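# Level and steady the wobbly stand holding the switch

## Task

Get the wobbly stand resting firmly and level on the table with the network switch still sitting on it, using the wedges if helpful; then release everything and move the grippers away, because the result only counts if it stays that way without the robot holding anything.

## Robot and tools

Robot: two arms, left_arm and right_arm, each ending in a parallel two-finger gripper. Base positions in the scene frame: left_arm (+0.010, +0.271, +0.114) m, right_arm (-0.017, -0.249, +0.114) m, both slightly tilted. The arm names are not image sides.

Scene frame: origin on the tabletop midway between the arms, +z up, +x outward over the table, left_arm on the +y side. Gripper axes: fingers point along the gripper's +z, and they open and close along its y. The reported end_effector_position is the point between the finger pads, roughly 1 cm short of the tips.

Row layout (shared by execute_actions and move): one flat list of 14 numbers, each from -1 to 1, always covering both arms: left_arm dx, dy, dz, rx, ry, rz, opening, then right_arm dx, dy, dz, rx, ry, rz, opening. dx..rz are offsets, not poses: they shift that gripper relative to its measured pose at the start of the action, expressed in the gripper's own axes. Scale: 1.0 equals 0.6 m of travel or 180 degrees of turn. rx, ry, rz form a single rotation vector. Opening is absolute, not an offset: +1 is fully open (0.094 m), -1 closed.

execute_actions(actions): a list of actions; each action is a list of up to 15 rows, each row run for one 1/30 s control step. If fewer than 15 rows are given, the final row is repeated to fill the action. Every row in an action is measured from the same start pose, not from the row before it. For the first action of a call, the start pose is the most recent one reported in this scene. An empty list only returns state and images.

move(target, speed, blocking): target is one 14-number row, offsets counted from the last pose shown in a result. Each gripper follows a straight line; both arms finish together, taking 0.5 to 10 s (cut off at 10 s if longer). speed is the path top speed in m/s, 0.002 to 0.5, default 0.25; rotation is capped at twice that in rad/s. Openings are applied at the start. Paths ignore obstacles and the other arm, grippers trail and may overshoot speed, especially at full reach. Faster contact and targets set deeper past a surface mean harder pushes. blocking=false returns after 0.5 s while motion continues; until a result shows the move ended, further moves and actions are rejected, so call wait(0) or stop. The move: line reports the ending (done, off_target, moving, held, fault), active limits (paced = pose clipped; held = some steps blocked, after which the arm may jump ahead fast) and each gripper's distance to its goal. If only one arm is named, the other finished normally.

wait(seconds): 0 to 10, robot keeps its last command; ends early if a running move finishes. stop(): brakes a running move; needs stopping distance; fingers keep moving. zoom_image(camera, region): camera is cam_high, cam_low, cam_left_wrist or cam_right_wrist; region [x0, y0, x1, y1] in that camera's pixels, at most 504x504. Image sizes: cam_high and cam_low 504x504, wrist cameras 616x616. read_manual(section) only returns licence text. finished_scene(scene): pass the current scene number once the stand is level and steady and the arms have let go; it cannot be undone.

Motion limits: each step, the commanded pose is clamped to within 70 mm and 16 degrees of the measured one, so distant goals need several actions; after an action the arm stops at the last clamped pose. Position wins over orientation when both cannot be met. Arms tend to finish a centimetre or more low, and repeated zero offsets can let them sag; to hold an arm, send the correction back to the desired pose first, then zeros, nudging the aim up if it still droops. Hand target lines show where the controller is currently steering. Printed positions get less accurate at long reach.

Results: state line per arm gives position (m) and quat_wxyz; grip_measured is finger opening on the command scale (readings may be off by about 1 mm). To grip, command about 0.03 below grip_measured; less for a lighter hold. Pad force tops out near 50-62 N. 'pose unreachable' means the clearance check altered that arm's command. Joint ranges (rad): waist -2.618..3.054, shoulder 0..3.142, elbow 0..3.142, wrist pitch and yaw -1.571..1.571, wrist roll -2.094..2.094. Joint torques are raw drive outputs with offsets and noise.

Avoid: knocking the stand, switch or wedges off the table; arms colliding or pressing on each other; slamming, dropping or shoving hard; the mounting plates and rear frame (fixed obstacles). Held parts or loose objects may get brief random tugs. Motors heat while holding loads: MOTOR HOT at 75 °C, a 10 s stop at 90 °C, and at 100 °C the arm goes limp and falls; heat persists. A FAULT line means that arm stopped.

Each tool is called after "Emit:" as a command line: name --argument value for each argument, lists and objects as JSON in quotes; but a table of rows of numbers goes row by row, as --pt "numbers of a row", without its own name.

## Session

Emit:
execute_actions --actions '[]'

Scene clock: 0.00 s.
left_arm: end_effector_position=(+0.4053, -0.2358, +0.3348) grip_measured=+1.000 end_effector_quat_wxyz=(+0.542, +0.463, +0.687, +0.140) | right_arm: end_effector_position=(+0.1164, -0.5027, +0.1115) grip_measured=+1.000 end_effector_quat_wxyz=(-0.290, +0.883, +0.312, -0.196)
Joint positions: left_arm=[-1.219  2.254  2.018 -0.135 -0.843  0.669  0.094] | right_arm=[-0.942  2.188  1.59  -1.505  0.15   1.48   0.094]
Joint velocities: left_arm=[-0.022  0.012  0.002  0.022  0.022  0.007  0.   ] | right_arm=[ 0.002 -0.007 -0.007  0.007  0.037  0.022  0.   ]
Joint torques (N m, as the arm reports them, + toward a larger angle): no reading
Motor temperatures (°C, as the motors report them): left_arm=[25 26 25 27 25 26] | right_arm=[27 24 25 26 26 23]
Hand target (left_arm): +0.405, -0.235, +0.354; +0.557, +0.448, +0.687, +0.130
Hand target (right_arm): +0.116, -0.506, +0.115; -0.283, +0.885, +0.311, -0.198

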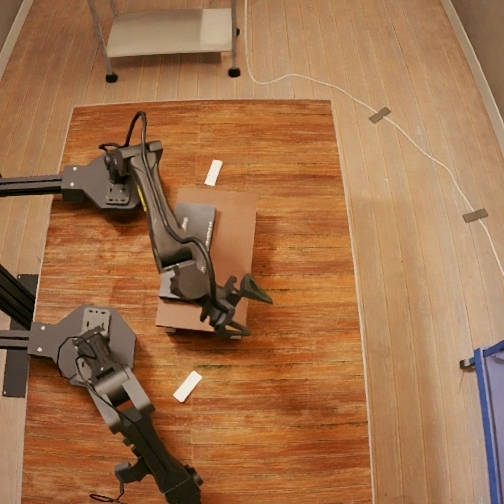

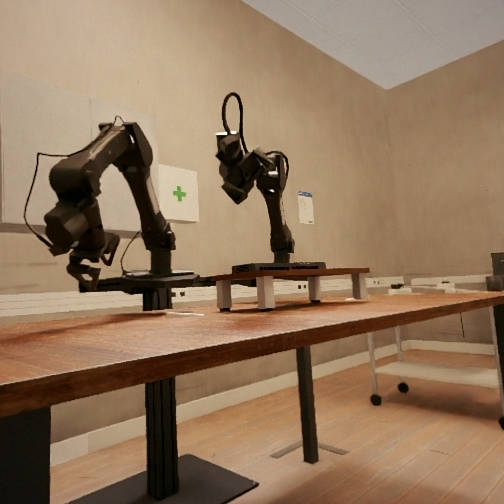

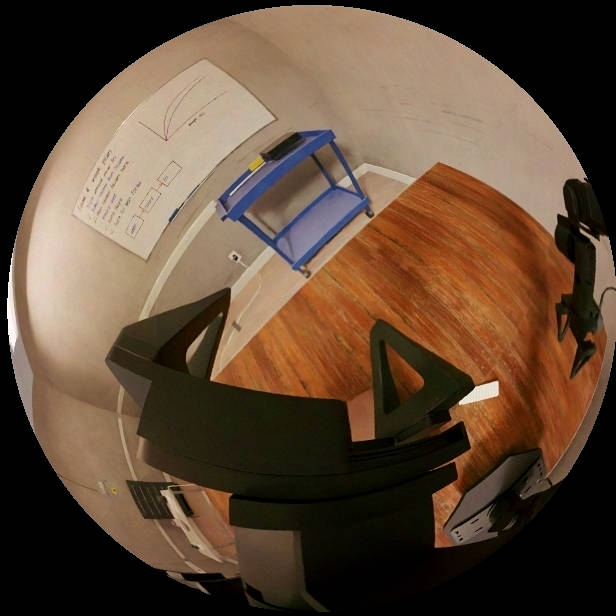

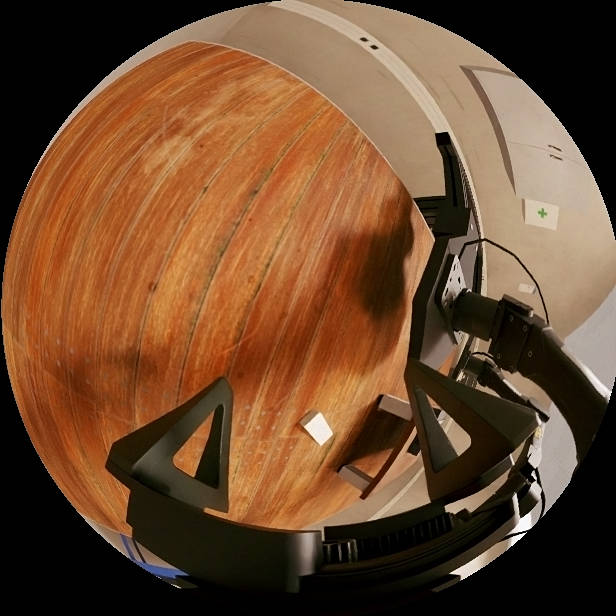

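Emit:
zoom_image --camera "cam_low" --region '[140, 240, 420, 330]'

Emit:
zoom_image --camera "cam_high" --region '[120, 130, 320, 430]'

Emit:
zoom_image --camera "cam_right_wrist" --region '[270, 350, 470, 530]'

Region (140, 240, 420, 330) of cam_low's 504x504 image, scaled by 1.800, with more detail than that image has; it fills the top 162 rows of this view, and the rest is white.

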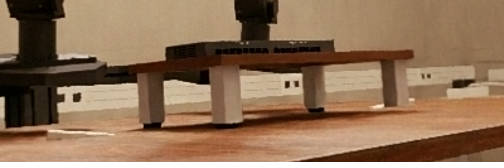

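Region (120, 130, 320, 430) of cam_high's 504x504 image, scaled by 1.680, with more detail than that image has.

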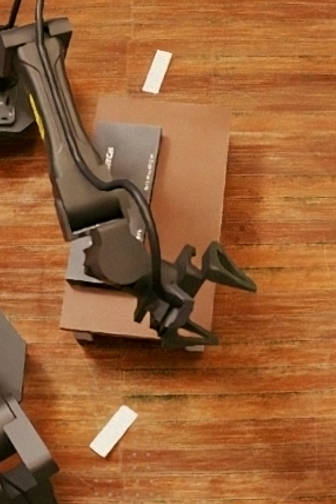

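Region (270, 350, 470, 530) of cam_right_wrist's 616x616 image, scaled by 2.520, with more detail than that image has; it fills the top 454 rows of this view, and the rest is white.

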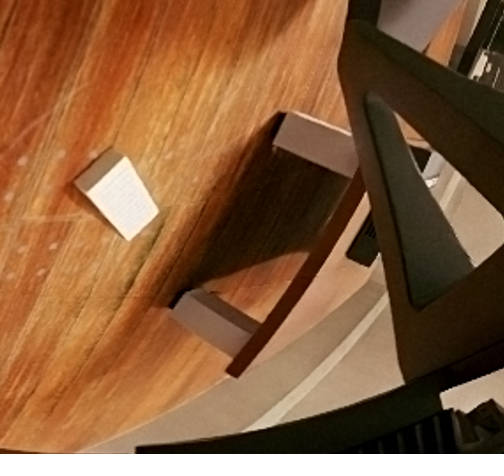

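Emit:
move --target '[0.826,0.278,-0.465,0.328,0.193,0.108,1,0,0,0,0,0,0,1]' --speed 0.4

Emit:
zoom_image --camera "cam_high" --region '[130, 130, 300, 360]'

Emit:
zoom_image --camera "cam_low" --region '[200, 255, 400, 325]'

Scene clock: 3.50 s.
left_arm: end_effector_position=(+0.2476, +0.3319, +0.2518) grip_measured=+1.000 end_effector_quat_wxyz=(-0.005, +0.705, +0.709, +0.016) | right_arm: end_effector_position=(+0.1164, -0.5027, +0.1115) grip_measured=+1.000 end_effector_quat_wxyz=(-0.290, +0.883, +0.312, -0.196)
Joint positions: left_arm=[ 0.17   1.2    1.187 -1.364 -0.043  1.771  0.094] | right_arm=[-0.942  2.188  1.59  -1.505  0.15   1.48   0.094]
Joint velocities: left_arm=[0.007 0.007 0.012 0.095 0.007 0.022 0.   ] | right_arm=[ 0.017 -0.022 -0.002  0.066 -0.007 -0.066  0.   ]
Joint torques (N m, as the arm reports them, + toward a larger angle): left_arm=[ 0.72 -3.13  7.94 -0.03  0.16  0.08] | right_arm=[ -0.94 -11.5    4.78  -1.08   0.15   0.02]
Motor temperatures (°C, as the motors report them): left_arm=[25 27 25 27 25 26] | right_arm=[27 24 25 26 26 23]
Hand target (left_arm): +0.248, +0.331, +0.257; +0.001, +0.706, +0.708, +0.010
Hand target (right_arm): +0.116, -0.503, +0.111; -0.290, +0.883, +0.312, -0.196
Off the commanded pose (left_arm): 0.004 m, 2 deg.
Off the commanded pose (right_arm): 0.000 m, 0 deg.
move: done
camera_calibration (this result's frames):
cam_left_wrist: T_world_to_cam=[[-0.952499, -0.303089, 0.029721, 0.320323], [-0.213907, 0.735297, 0.643103, -0.345946], [-0.216771, 0.606197, -0.765203, 0.165584], [0, 0, 0, 1]] pos_world=[0.267001, 0.251083, 0.339664]

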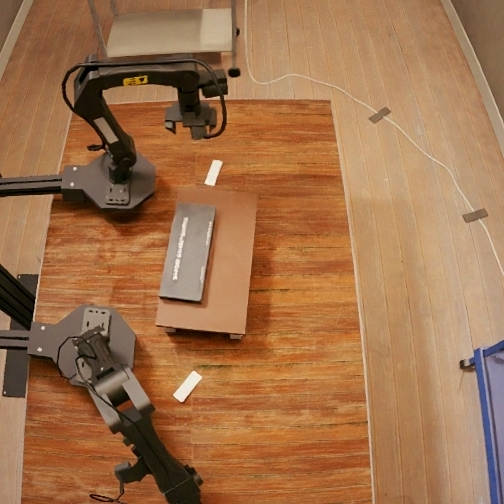

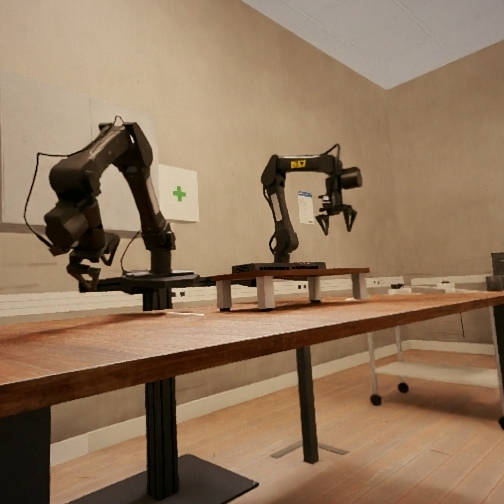

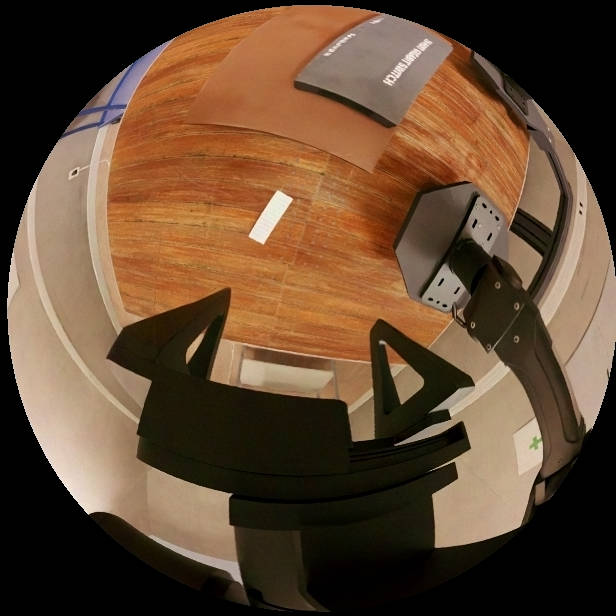

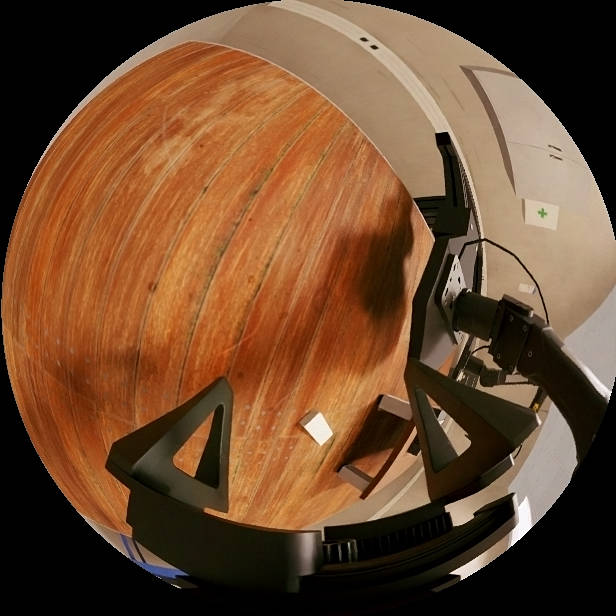

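Region (130, 130, 300, 360) of cam_high's 504x504 image, scaled by 2.191, with more detail than that image has; it fills the left 373 columns of this view, and the rest is white.

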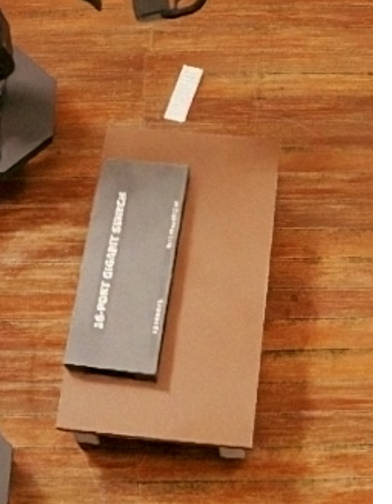

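Region (200, 255, 400, 325) of cam_low's 504x504 image, scaled by 2.520, with more detail than that image has; it fills the top 176 rows of this view, and the rest is white.

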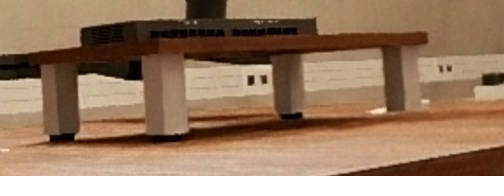

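Emit:
move --target '[0.02,0,0.27,0,0,0.1,0.6,0,0,0,0,0,0,1]'

Emit:
zoom_image --camera "cam_left_wrist" --region '[150, 100, 450, 400]'

Scene clock: 5.70 s.
left_arm: end_effector_position=(+0.2527, +0.3501, +0.0949) grip_measured=+0.603 end_effector_quat_wxyz=(-0.023, +0.791, +0.611, +0.026) | right_arm: end_effector_position=(+0.1164, -0.5027, +0.1115) grip_measured=+1.000 end_effector_quat_wxyz=(-0.290, +0.883, +0.312, -0.196)
Joint positions: left_arm=[ 0.229  1.411  0.714 -0.671 -0.069  2.091  0.075] | right_arm=[-0.942  2.188  1.59  -1.505  0.15   1.48   0.094]
Joint velocities: left_arm=[-0.002  0.012 -0.012  0.022  0.022 -0.007 -0.   ] | right_arm=[ 0.007 -0.012 -0.002 -0.022 -0.037 -0.022  0.   ]
Joint torques (N m, as the arm reports them, + toward a larger angle): left_arm=[ 0.19 -3.81  3.61  0.32 -0.05  0.07] | right_arm=[ -1.01 -11.48   4.74  -1.07   0.15   0.02]
Motor temperatures (°C, as the motors report them): left_arm=[25 27 26 27 25 26] | right_arm=[27 25 25 26 26 23]
Hand target (left_arm): +0.249, +0.350, +0.090; -0.026, +0.793, +0.609, +0.022
Hand target (right_arm): +0.116, -0.503, +0.111; -0.290, +0.883, +0.312, -0.196
Off the commanded pose (left_arm): 0.005 m, 4 deg.
Off the commanded pose (right_arm): 0.000 m, 0 deg.
joint sent to its limit (left arm) — the command would take joint 6 (wrist roll) past its upper limit, so that joint was sent only as far as its limit.
move: off_target (left_arm)
camera_calibration (this result's frames):
cam_left_wrist: T_world_to_cam=[[-0.998063, -0.0495024, 0.0376761, 0.257329], [-0.0111145, 0.737787, 0.674942, -0.312436], [-0.0612082, 0.673216, -0.736908, -0.0298864], [0, 0, 0, 1]] pos_world=[0.251529, 0.263369, 0.179157]

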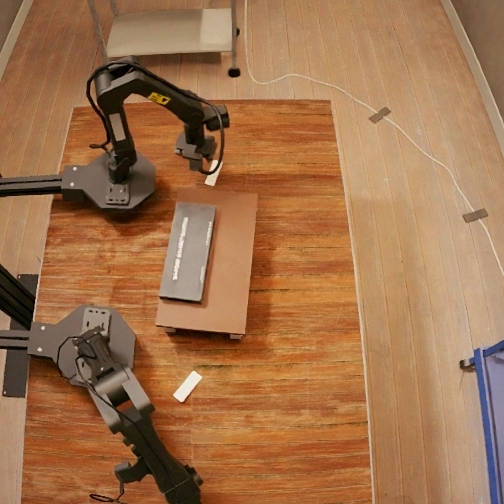

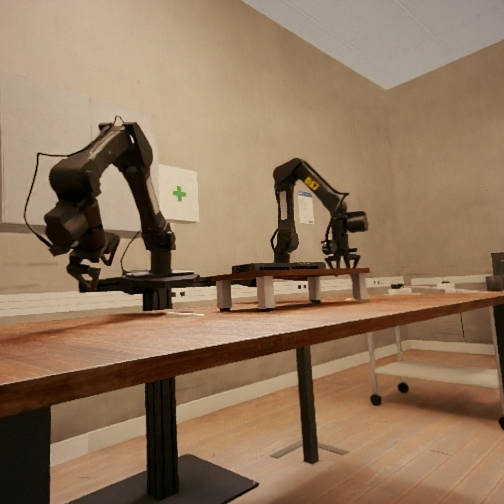

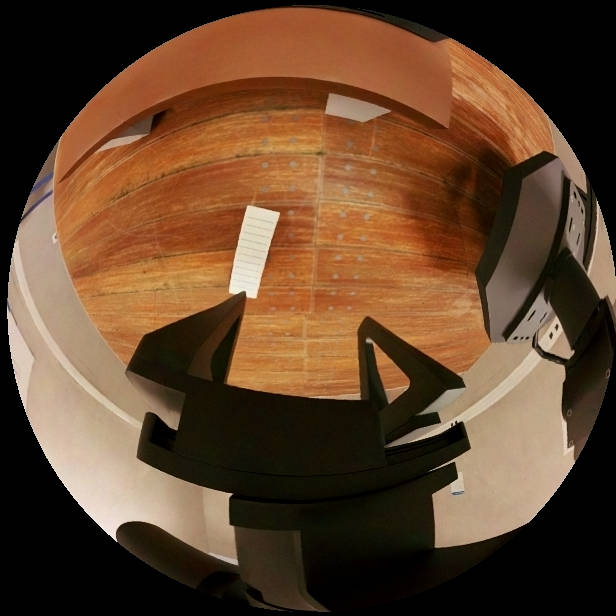

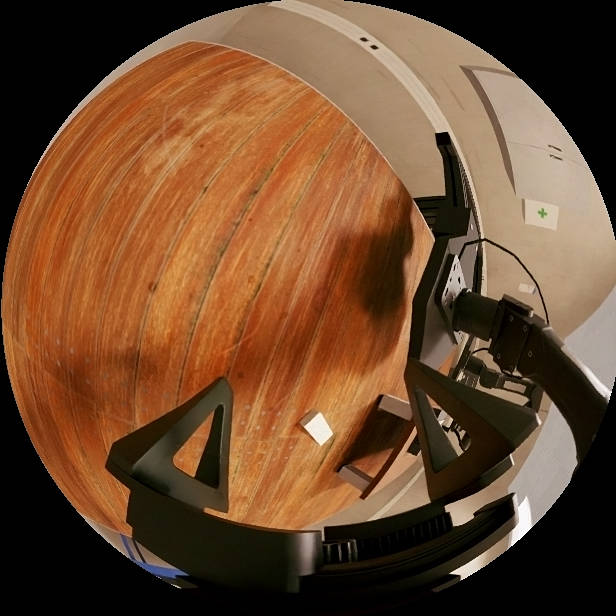

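Region (150, 100, 450, 400) of cam_left_wrist's 616x616 image, scaled by 1.680, with more detail than that image has.

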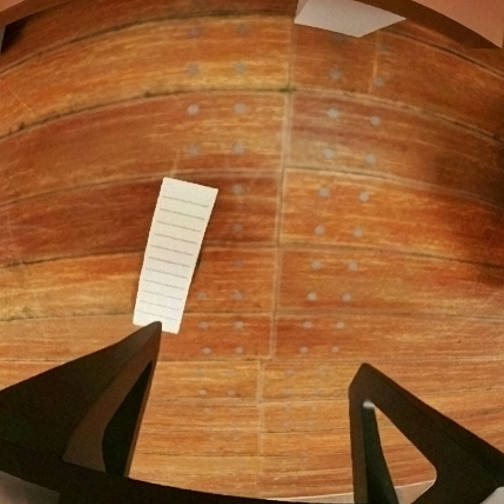

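Emit:
move --target '[0.035,0.068,0.08,0,0,0,0.3,0,0,0,0,0,0,1]' --speed 0.15

Scene clock: 7.83 s.
left_arm: end_effector_position=(+0.2824, +0.3577, +0.0436) grip_measured=+0.303 end_effector_quat_wxyz=(-0.030, +0.792, +0.610, +0.007) | right_arm: end_effector_position=(+0.1164, -0.5027, +0.1115) grip_measured=+1.000 end_effector_quat_wxyz=(-0.290, +0.883, +0.312, -0.196)
Joint positions: left_arm=[ 0.229  1.702  0.796 -0.501 -0.069  2.091  0.061] | right_arm=[-0.942  2.188  1.59  -1.505  0.15   1.48   0.094]
Joint velocities: left_arm=[ 0.007 -0.007 -0.002  0.081 -0.007 -0.007  0.   ] | right_arm=[-0.002  0.017 -0.007 -0.051 -0.007  0.007  0.   ]
Joint torques (N m, as the arm reports them, + toward a larger angle): left_arm=[ 0.63 -5.83  6.66  0.24 -0.01  0.06] | right_arm=[ -1.06 -11.48   4.78  -1.08   0.15   0.02]
Motor temperatures (°C, as the motors report them): left_arm=[25 27 26 27 25 26] | right_arm=[27 25 25 26 26 23]
Hand target (left_arm): +0.297, +0.364, +0.048; -0.023, +0.791, +0.611, +0.026
Hand target (right_arm): +0.116, -0.503, +0.111; -0.290, +0.883, +0.312, -0.196
Off the commanded pose (left_arm): 0.017 m, 2 deg.
Off the commanded pose (right_arm): 0.000 m, 0 deg.
move: off_target (left_arm)
camera_calibration (this result's frames):
cam_left_wrist: T_world_to_cam=[[-0.995937, -0.0482583, 0.0760254, 0.286488], [0.0148548, 0.744658, 0.667281, -0.292586], [-0.0888147, 0.6657, -0.740915, -0.0603077], [0, 0, 0, 1]] pos_world=[0.284314, 0.271848, 0.128774]

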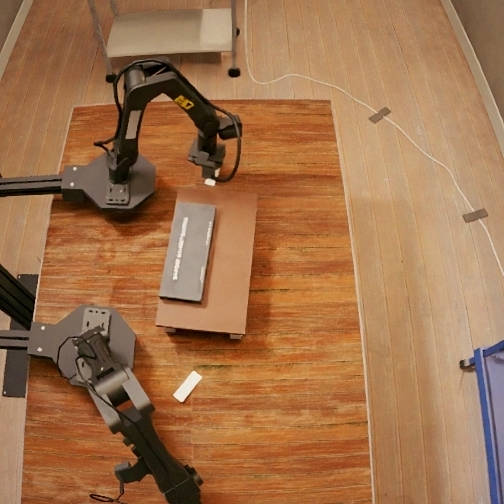

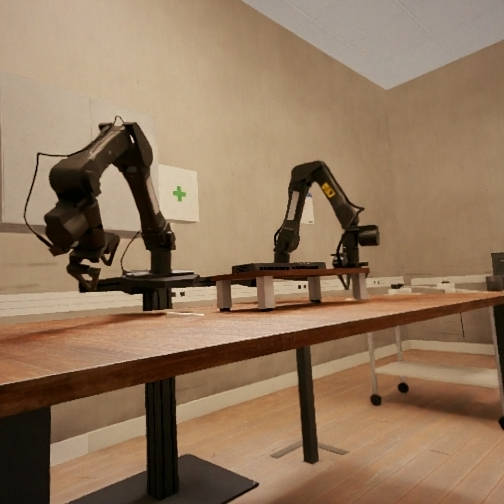

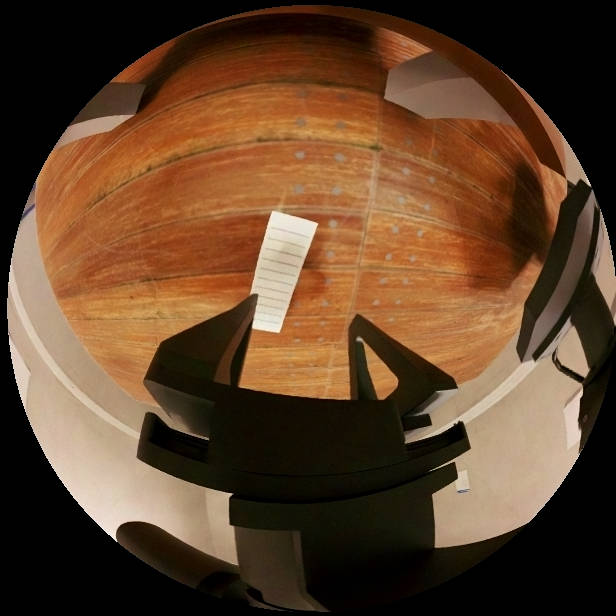

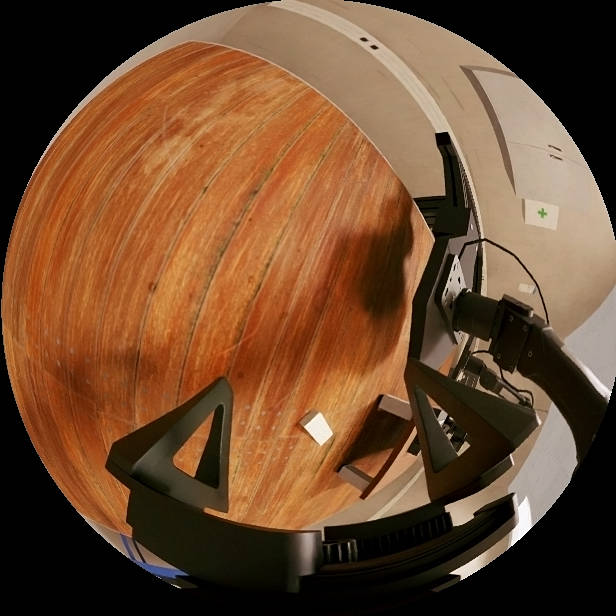

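Emit:
move --target '[0.037,0.03,0,0,0,-0.03,0.6,0,0,0,0,0,0,1]' --speed 0.1

Emit:
move --target '[0,0,0.05,0,0,0,0.6,0,0,0,0,0,0,1]' --speed 0.08

Scene clock: 9.20 s.
left_arm: end_effector_position=(+0.3003, +0.3719, +0.0399) grip_measured=+0.597 end_effector_quat_wxyz=(-0.032, +0.767, +0.641, +0.010) | right_arm: end_effector_position=(+0.1164, -0.5027, +0.1115) grip_measured=+1.000 end_effector_quat_wxyz=(-0.290, +0.883, +0.312, -0.196)
Joint positions: left_arm=[ 0.258  1.774  0.882 -0.513 -0.069  2.04   0.075] | right_arm=[-0.942  2.188  1.59  -1.505  0.15   1.48   0.094]
Joint velocities: left_arm=[ 0.002  0.007  0.012 -0.095 -0.066  0.022 -0.001] | right_arm=[-0.007 -0.002  0.002  0.037  0.022 -0.022  0.   ]
Joint torques (N m, as the arm reports them, + toward a larger angle): left_arm=[ 0.7  -6.5   6.56 -0.11  0.02 -0.1 ] | right_arm=[ -1.01 -11.55   4.73  -1.09   0.14   0.04]
Motor temperatures (°C, as the motors report them): left_arm=[25 27 26 27 25 26] | right_arm=[27 25 25 26 26 23]
Hand target (left_arm): +0.305, +0.375, +0.044; -0.030, +0.762, +0.647, +0.009
Hand target (right_arm): +0.116, -0.503, +0.111; -0.290, +0.883, +0.312, -0.196
Off the commanded pose (left_arm): 0.007 m, 1 deg.
Off the commanded pose (right_arm): 0.000 m, 0 deg.
move: done
camera_calibration (this result's frames):
cam_left_wrist: T_world_to_cam=[[-0.989357, -0.127445, 0.0702226, 0.333056], [-0.0474279, 0.738673, 0.672394, -0.280213], [-0.137565, 0.661906, -0.736855, -0.0549568], [0, 0, 0, 1]] pos_world=[0.308661, 0.285808, 0.12453]

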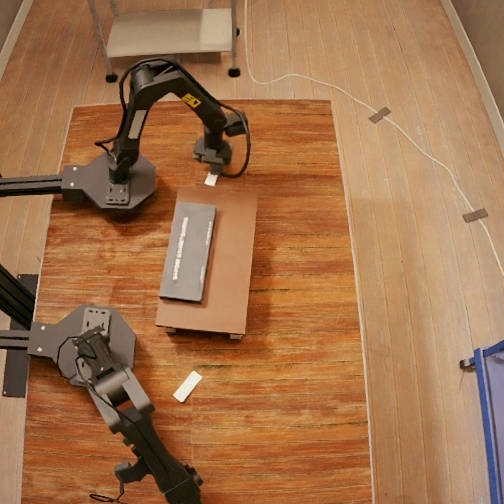

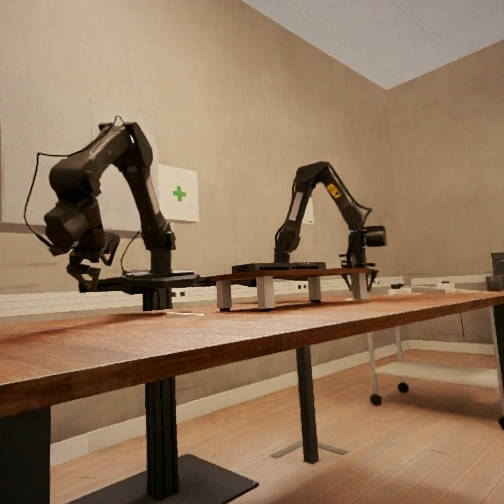

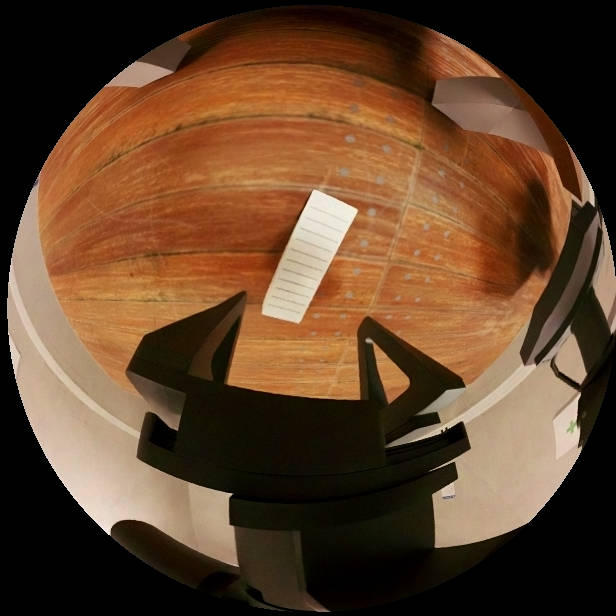

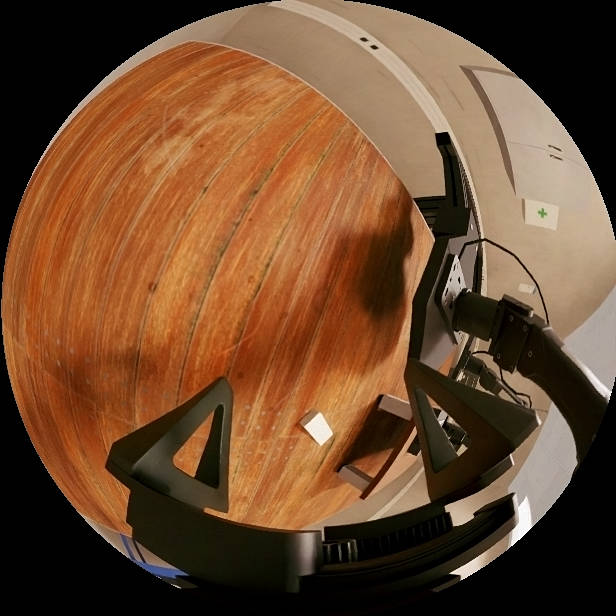

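Scene clock: 10.30 s.
left_arm: end_effector_position=(+0.3088, +0.3743, +0.0157) grip_measured=+0.597 end_effector_quat_wxyz=(-0.028, +0.767, +0.641, +0.019) | right_arm: end_effector_position=(+0.1164, -0.5027, +0.1115) grip_measured=+1.000 end_effector_quat_wxyz=(-0.290, +0.883, +0.312, -0.196)
Joint positions: left_arm=[ 0.258  1.863  0.882 -0.405 -0.069  2.042  0.075] | right_arm=[-0.942  2.188  1.59  -1.505  0.15   1.48   0.094]
Joint velocities: left_arm=[-0.002 -0.012 -0.002 -0.007  0.022 -0.037  0.001] | right_arm=[-0.007 -0.032  0.002  0.022 -0.037  0.051  0.   ]
Joint torques (N m, as the arm reports them, + toward a larger angle): left_arm=[ 0.74 -6.69  1.59  0.29 -0.01  0.05] | right_arm=[ -0.92 -11.5    4.73  -1.09   0.14   0.02]
Motor temperatures (°C, as the motors report them): left_arm=[25 27 26 27 25 26] | right_arm=[27 26 25 26 26 23]
Hand target (left_arm): +0.299, +0.374, +0.010; -0.032, +0.767, +0.641, +0.010
Hand target (right_arm): +0.116, -0.503, +0.111; -0.290, +0.883, +0.312, -0.196
Off the commanded pose (left_arm): 0.011 m, 1 deg.
Off the commanded pose (right_arm): 0.000 m, 0 deg.
move: off_target (left_arm)
camera_calibration (this result's frames):
cam_left_wrist: T_world_to_cam=[[-0.990594, -0.126294, 0.0526687, 0.343647], [-0.057841, 0.735292, 0.675278, -0.260902], [-0.12401, 0.665879, -0.735681, -0.0789923], [0, 0, 0, 1]] pos_world=[0.315528, 0.287839, 0.099969]

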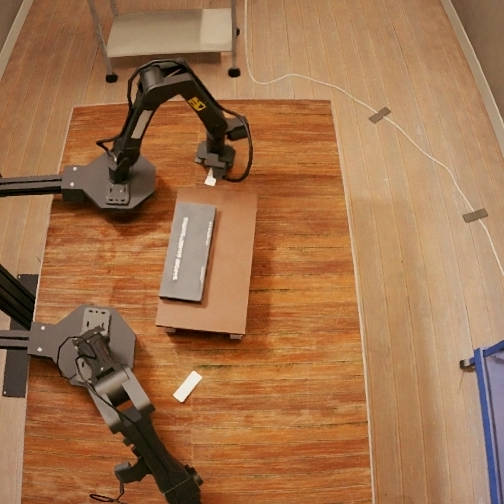

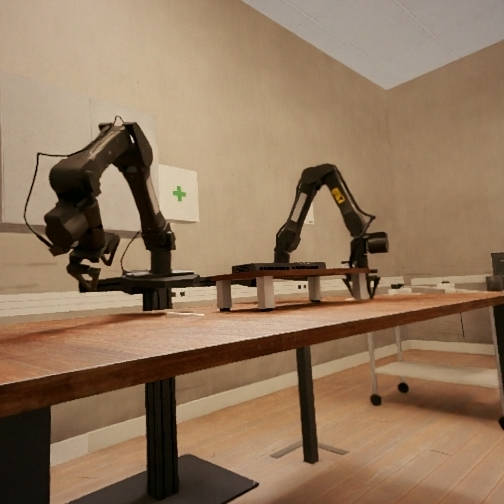

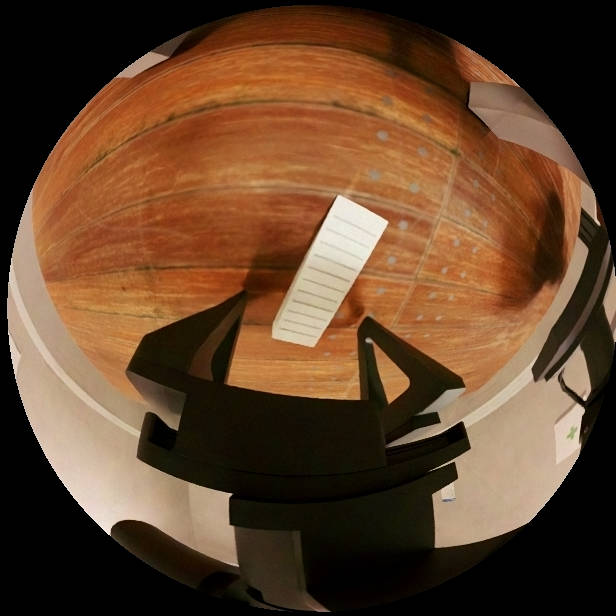

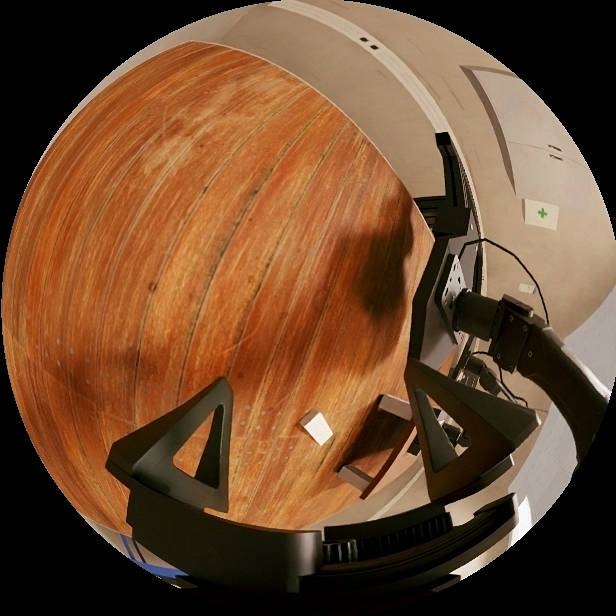

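Emit:
zoom_image --camera "cam_left_wrist" --region '[230, 180, 430, 360]'

Emit:
zoom_image --camera "cam_low" --region '[330, 270, 430, 320]'

Region (230, 180, 430, 360) of cam_left_wrist's 616x616 image, scaled by 2.520, with more detail than that image has; it fills the top 454 rows of this view, and the rest is white.

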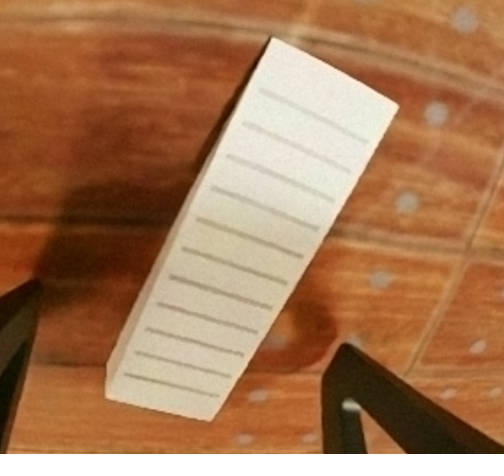

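Region (330, 270, 430, 320) of cam_low's 504x504 image, scaled by 5.040, with more detail than that image has.

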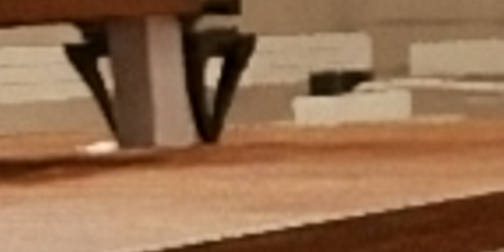

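Emit:
move --target '[-0.03,-0.008,0,0,0,0,0.3,0,0,0,0,0,0,1]' --speed 0.05

Emit:
move --target '[0,0,0,0,0,0,-0.6,0,0,0,0,0,0,1]'

Scene clock: 13.40 s.
left_arm: end_effector_position=(+0.3082, +0.3639, +0.0146) grip_measured=+0.303 end_effector_quat_wxyz=(-0.029, +0.765, +0.642, +0.025) | right_arm: end_effector_position=(+0.1164, -0.5027, +0.1115) grip_measured=+1.000 end_effector_quat_wxyz=(-0.290, +0.883, +0.312, -0.196)
Joint positions: left_arm=[ 0.22   1.853  0.855 -0.381 -0.082  2.001  0.061] | right_arm=[-0.942  2.188  1.59  -1.505  0.15   1.48   0.094]
Joint velocities: left_arm=[ 0.007 -0.022 -0.012  0.007 -0.081 -0.037  0.   ] | right_arm=[-0.007  0.002 -0.007  0.007  0.007 -0.022  0.   ]
Joint torques (N m, as the arm reports them, + toward a larger angle): left_arm=[-1.06 -8.23  1.37  0.2   0.01 -0.04] | right_arm=[ -1.01 -11.52   4.81  -1.07   0.15   0.02]
Motor temperatures (°C, as the motors report them): left_arm=[25 27 26 27 25 26] | right_arm=[27 26 25 26 26 23]
Hand target (left_arm): +0.301, +0.357, +0.015; -0.028, +0.767, +0.641, +0.018
Hand target (right_arm): +0.116, -0.503, +0.111; -0.290, +0.883, +0.312, -0.196
Off the commanded pose (left_arm): 0.010 m, 1 deg.
Off the commanded pose (right_arm): 0.000 m, 0 deg.
move: done
camera_calibration (this result's frames):
cam_left_wrist: T_world_to_cam=[[-0.990517, -0.130472, 0.0430542, 0.343424], [-0.0663751, 0.728797, 0.681506, -0.247646], [-0.120295, 0.672185, -0.730545, -0.0764345], [0, 0, 0, 1]] pos_world=[0.314535, 0.276668, 0.0981471]

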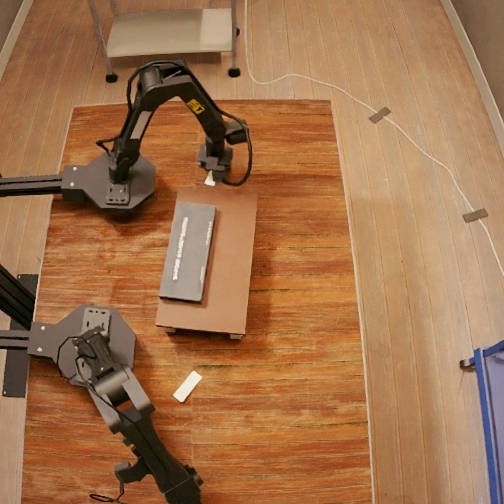

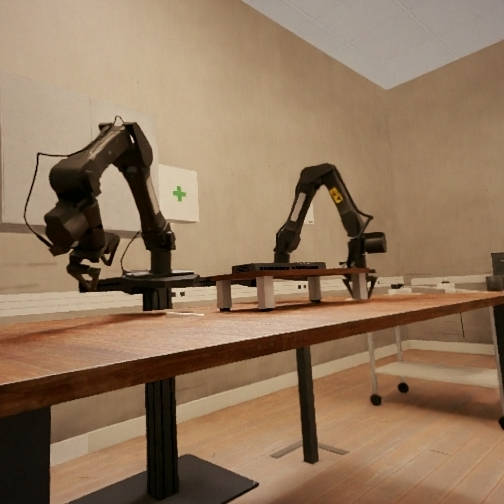

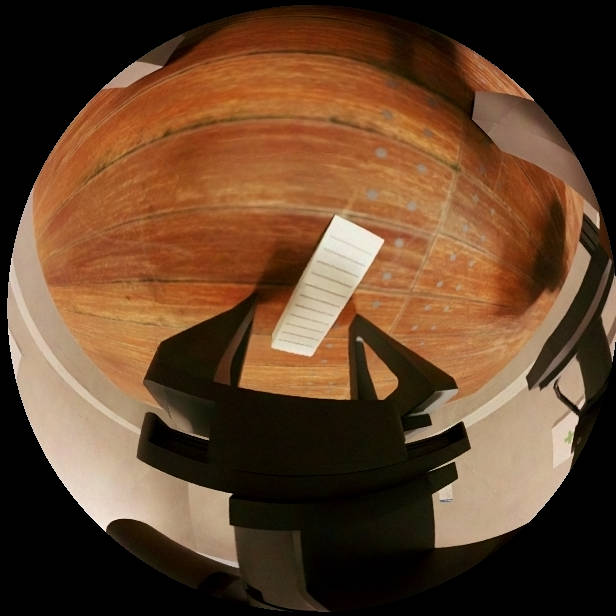

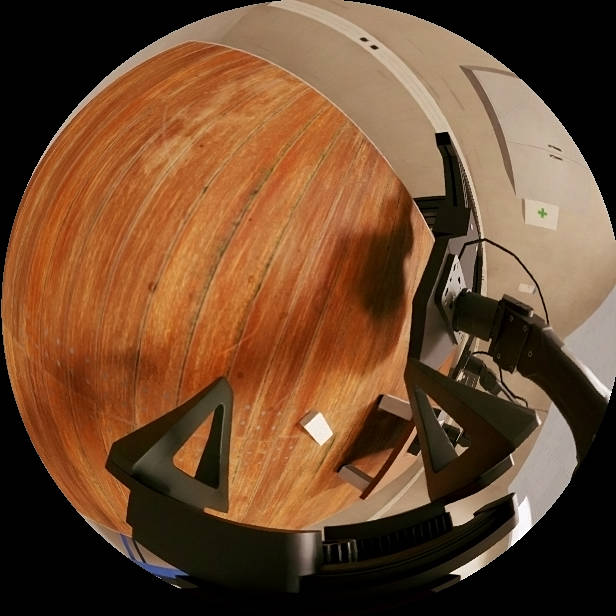

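Scene clock: 13.90 s.
left_arm: end_effector_position=(+0.3084, +0.3640, +0.0146) grip_measured=-0.412 end_effector_quat_wxyz=(-0.029, +0.765, +0.642, +0.025) | right_arm: end_effector_position=(+0.1164, -0.5027, +0.1115) grip_measured=+1.000 end_effector_quat_wxyz=(-0.290, +0.883, +0.312, -0.196)
Joint positions: left_arm=[ 0.22   1.853  0.855 -0.38  -0.082  2.001  0.028] | right_arm=[-0.942  2.188  1.59  -1.505  0.15   1.48   0.094]
Joint velocities: left_arm=[ 0.002  0.002 -0.007 -0.066 -0.051 -0.066  0.001] | right_arm=[ 0.002 -0.012 -0.002 -0.022 -0.007  0.022  0.   ]
Joint torques (N m, as the arm reports them, + toward a larger angle): left_arm=[-0.03 -7.03  3.56  0.2  -0.02 -0.01] | right_arm=[ -1.03 -11.45   4.7   -1.1    0.14   0.03]
Motor temperatures (°C, as the motors report them): left_arm=[25 27 26 27 25 26] | right_arm=[27 26 25 26 26 23]
Hand target (left_arm): +0.308, +0.364, +0.015; -0.029, +0.765, +0.642, +0.025
Hand target (right_arm): +0.116, -0.503, +0.111; -0.290, +0.883, +0.312, -0.196
Off the commanded pose (left_arm): 0.000 m, 0 deg.
Off the commanded pose (right_arm): 0.000 m, 0 deg.
move: done
camera_calibration (this result's frames):
cam_left_wrist: T_world_to_cam=[[-0.990547, -0.130487, 0.0422978, 0.343637], [-0.0668832, 0.728665, 0.681596, -0.247467], [-0.11976, 0.672324, -0.730505, -0.0766581], [0, 0, 0, 1]] pos_world=[0.314657, 0.2767, 0.0981387]

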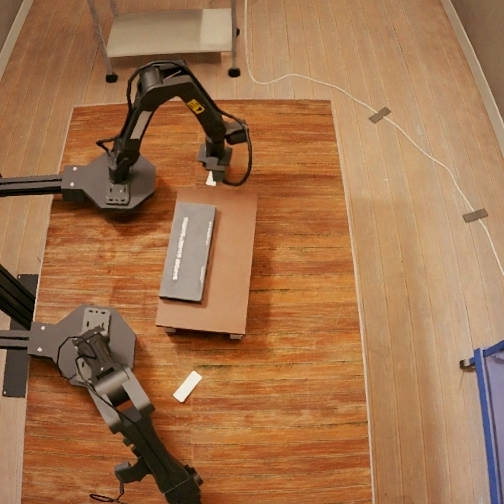

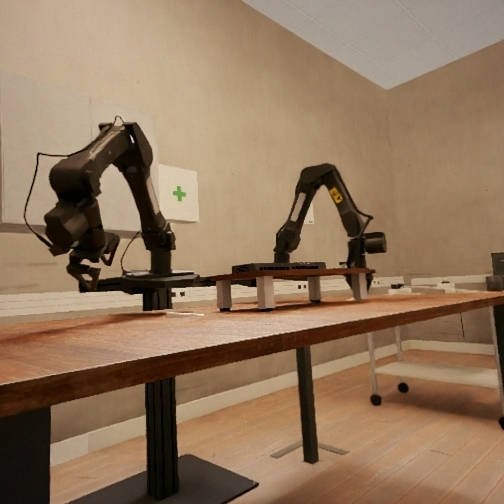

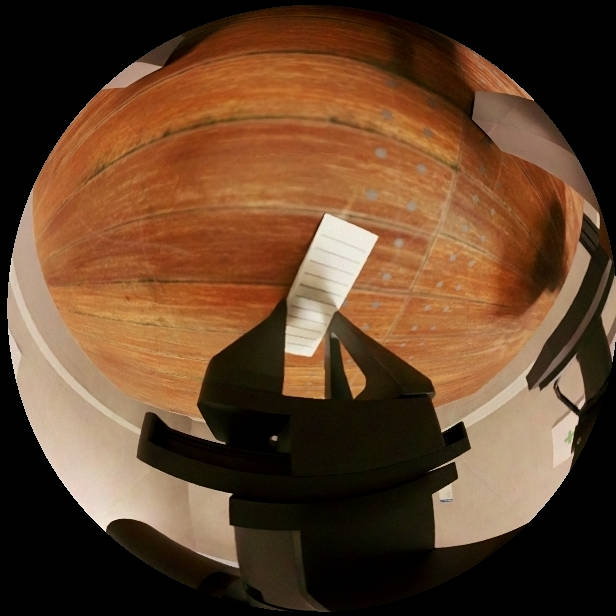

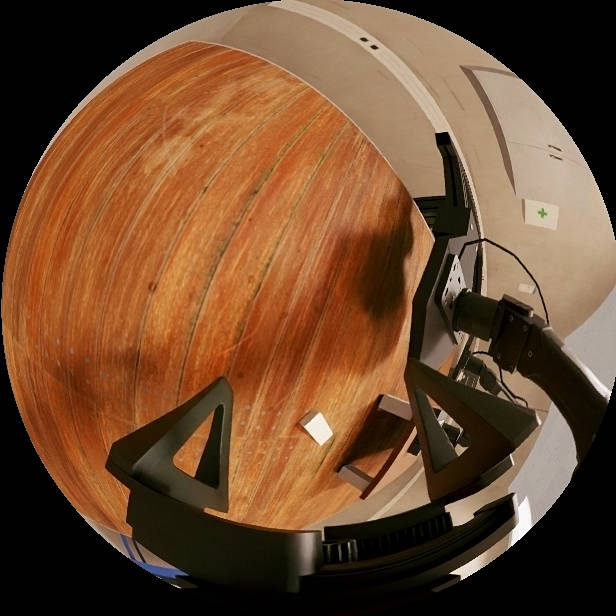

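Emit:
move --target '[0.03,0.17,-0.006,0,0,-0.09,-0.6,0,0,0,0,0,0,1]' --speed 0.1

Scene clock: 16.07 s.
left_arm: end_effector_position=(+0.3905, +0.3652, +0.0164) grip_measured=-0.411 end_effector_quat_wxyz=(-0.045, +0.669, +0.742, +0.008) | right_arm: end_effector_position=(+0.1164, -0.5027, +0.1115) grip_measured=+1.000 end_effector_quat_wxyz=(-0.290, +0.883, +0.312, -0.196)
Joint positions: left_arm=[ 0.164  2.101  1.32  -0.658 -0.101  1.665  0.028] | right_arm=[-0.942  2.188  1.59  -1.505  0.15   1.48   0.094]
Joint velocities: left_arm=[ 0.002 -0.012  0.012 -0.022  0.022  0.022 -0.   ] | right_arm=[-0.002  0.002 -0.002 -0.007  0.007 -0.007  0.   ]
Joint torques (N m, as the arm reports them, + toward a larger angle): left_arm=[-1.18 -8.62  7.23  0.39  0.04 -0.13] | right_arm=[ -1.03 -11.46   4.71  -1.06   0.15   0.03]
Motor temperatures (°C, as the motors report them): left_arm=[25 27 26 27 25 26] | right_arm=[27 26 25 26 26 23]
Hand target (left_arm): +0.411, +0.363, +0.018; -0.025, +0.667, +0.744, +0.028
Hand target (right_arm): +0.116, -0.503, +0.111; -0.290, +0.883, +0.312, -0.196
Off the commanded pose (left_arm): 0.022 m, 3 deg.
Off the commanded pose (right_arm): 0.000 m, 0 deg.
move: off_target (left_arm)
camera_calibration (this result's frames):
cam_left_wrist: T_world_to_cam=[[-0.91442, -0.397669, 0.0754728, 0.492428], [-0.24009, 0.682997, 0.689835, -0.159908], [-0.325874, 0.612678, -0.720022, 0.0357121], [0, 0, 0, 1]] pos_world=[0.423531, 0.28316, 0.0988588]

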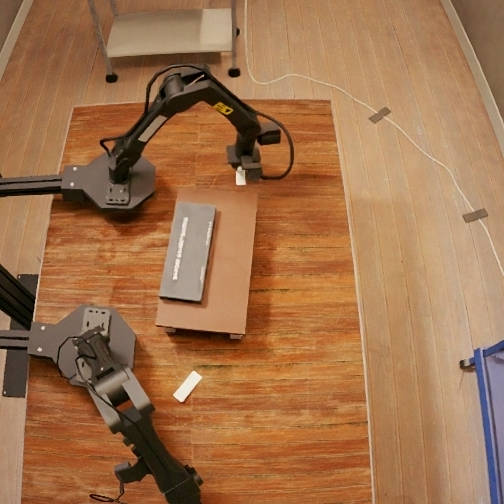

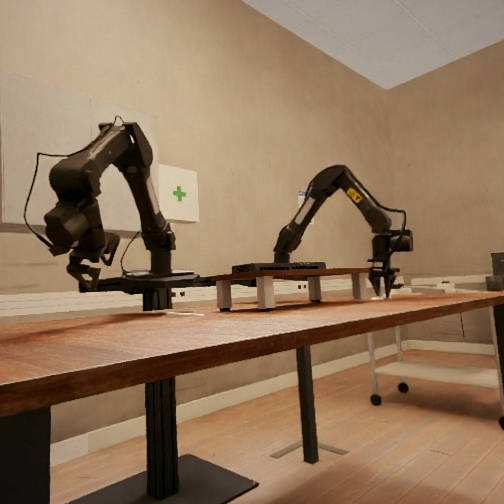

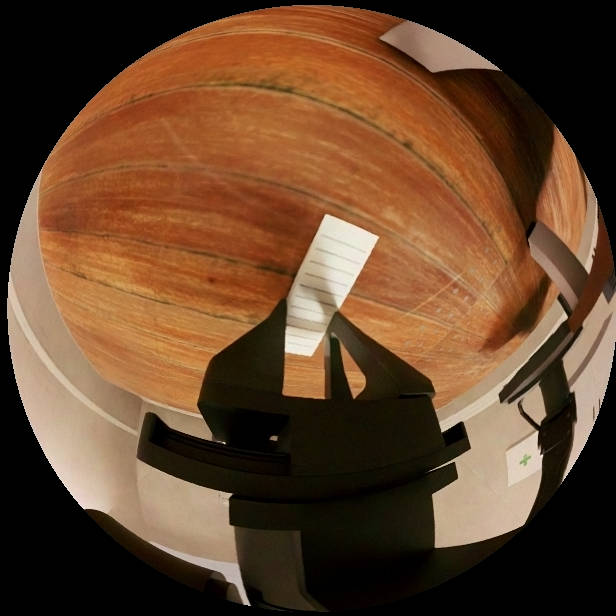

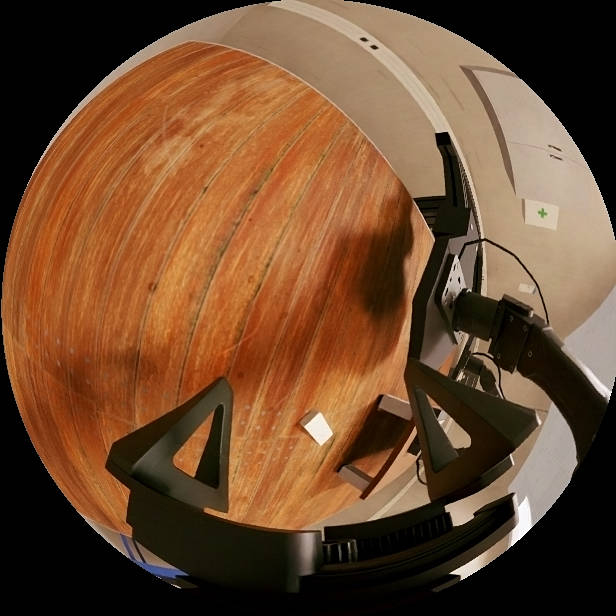

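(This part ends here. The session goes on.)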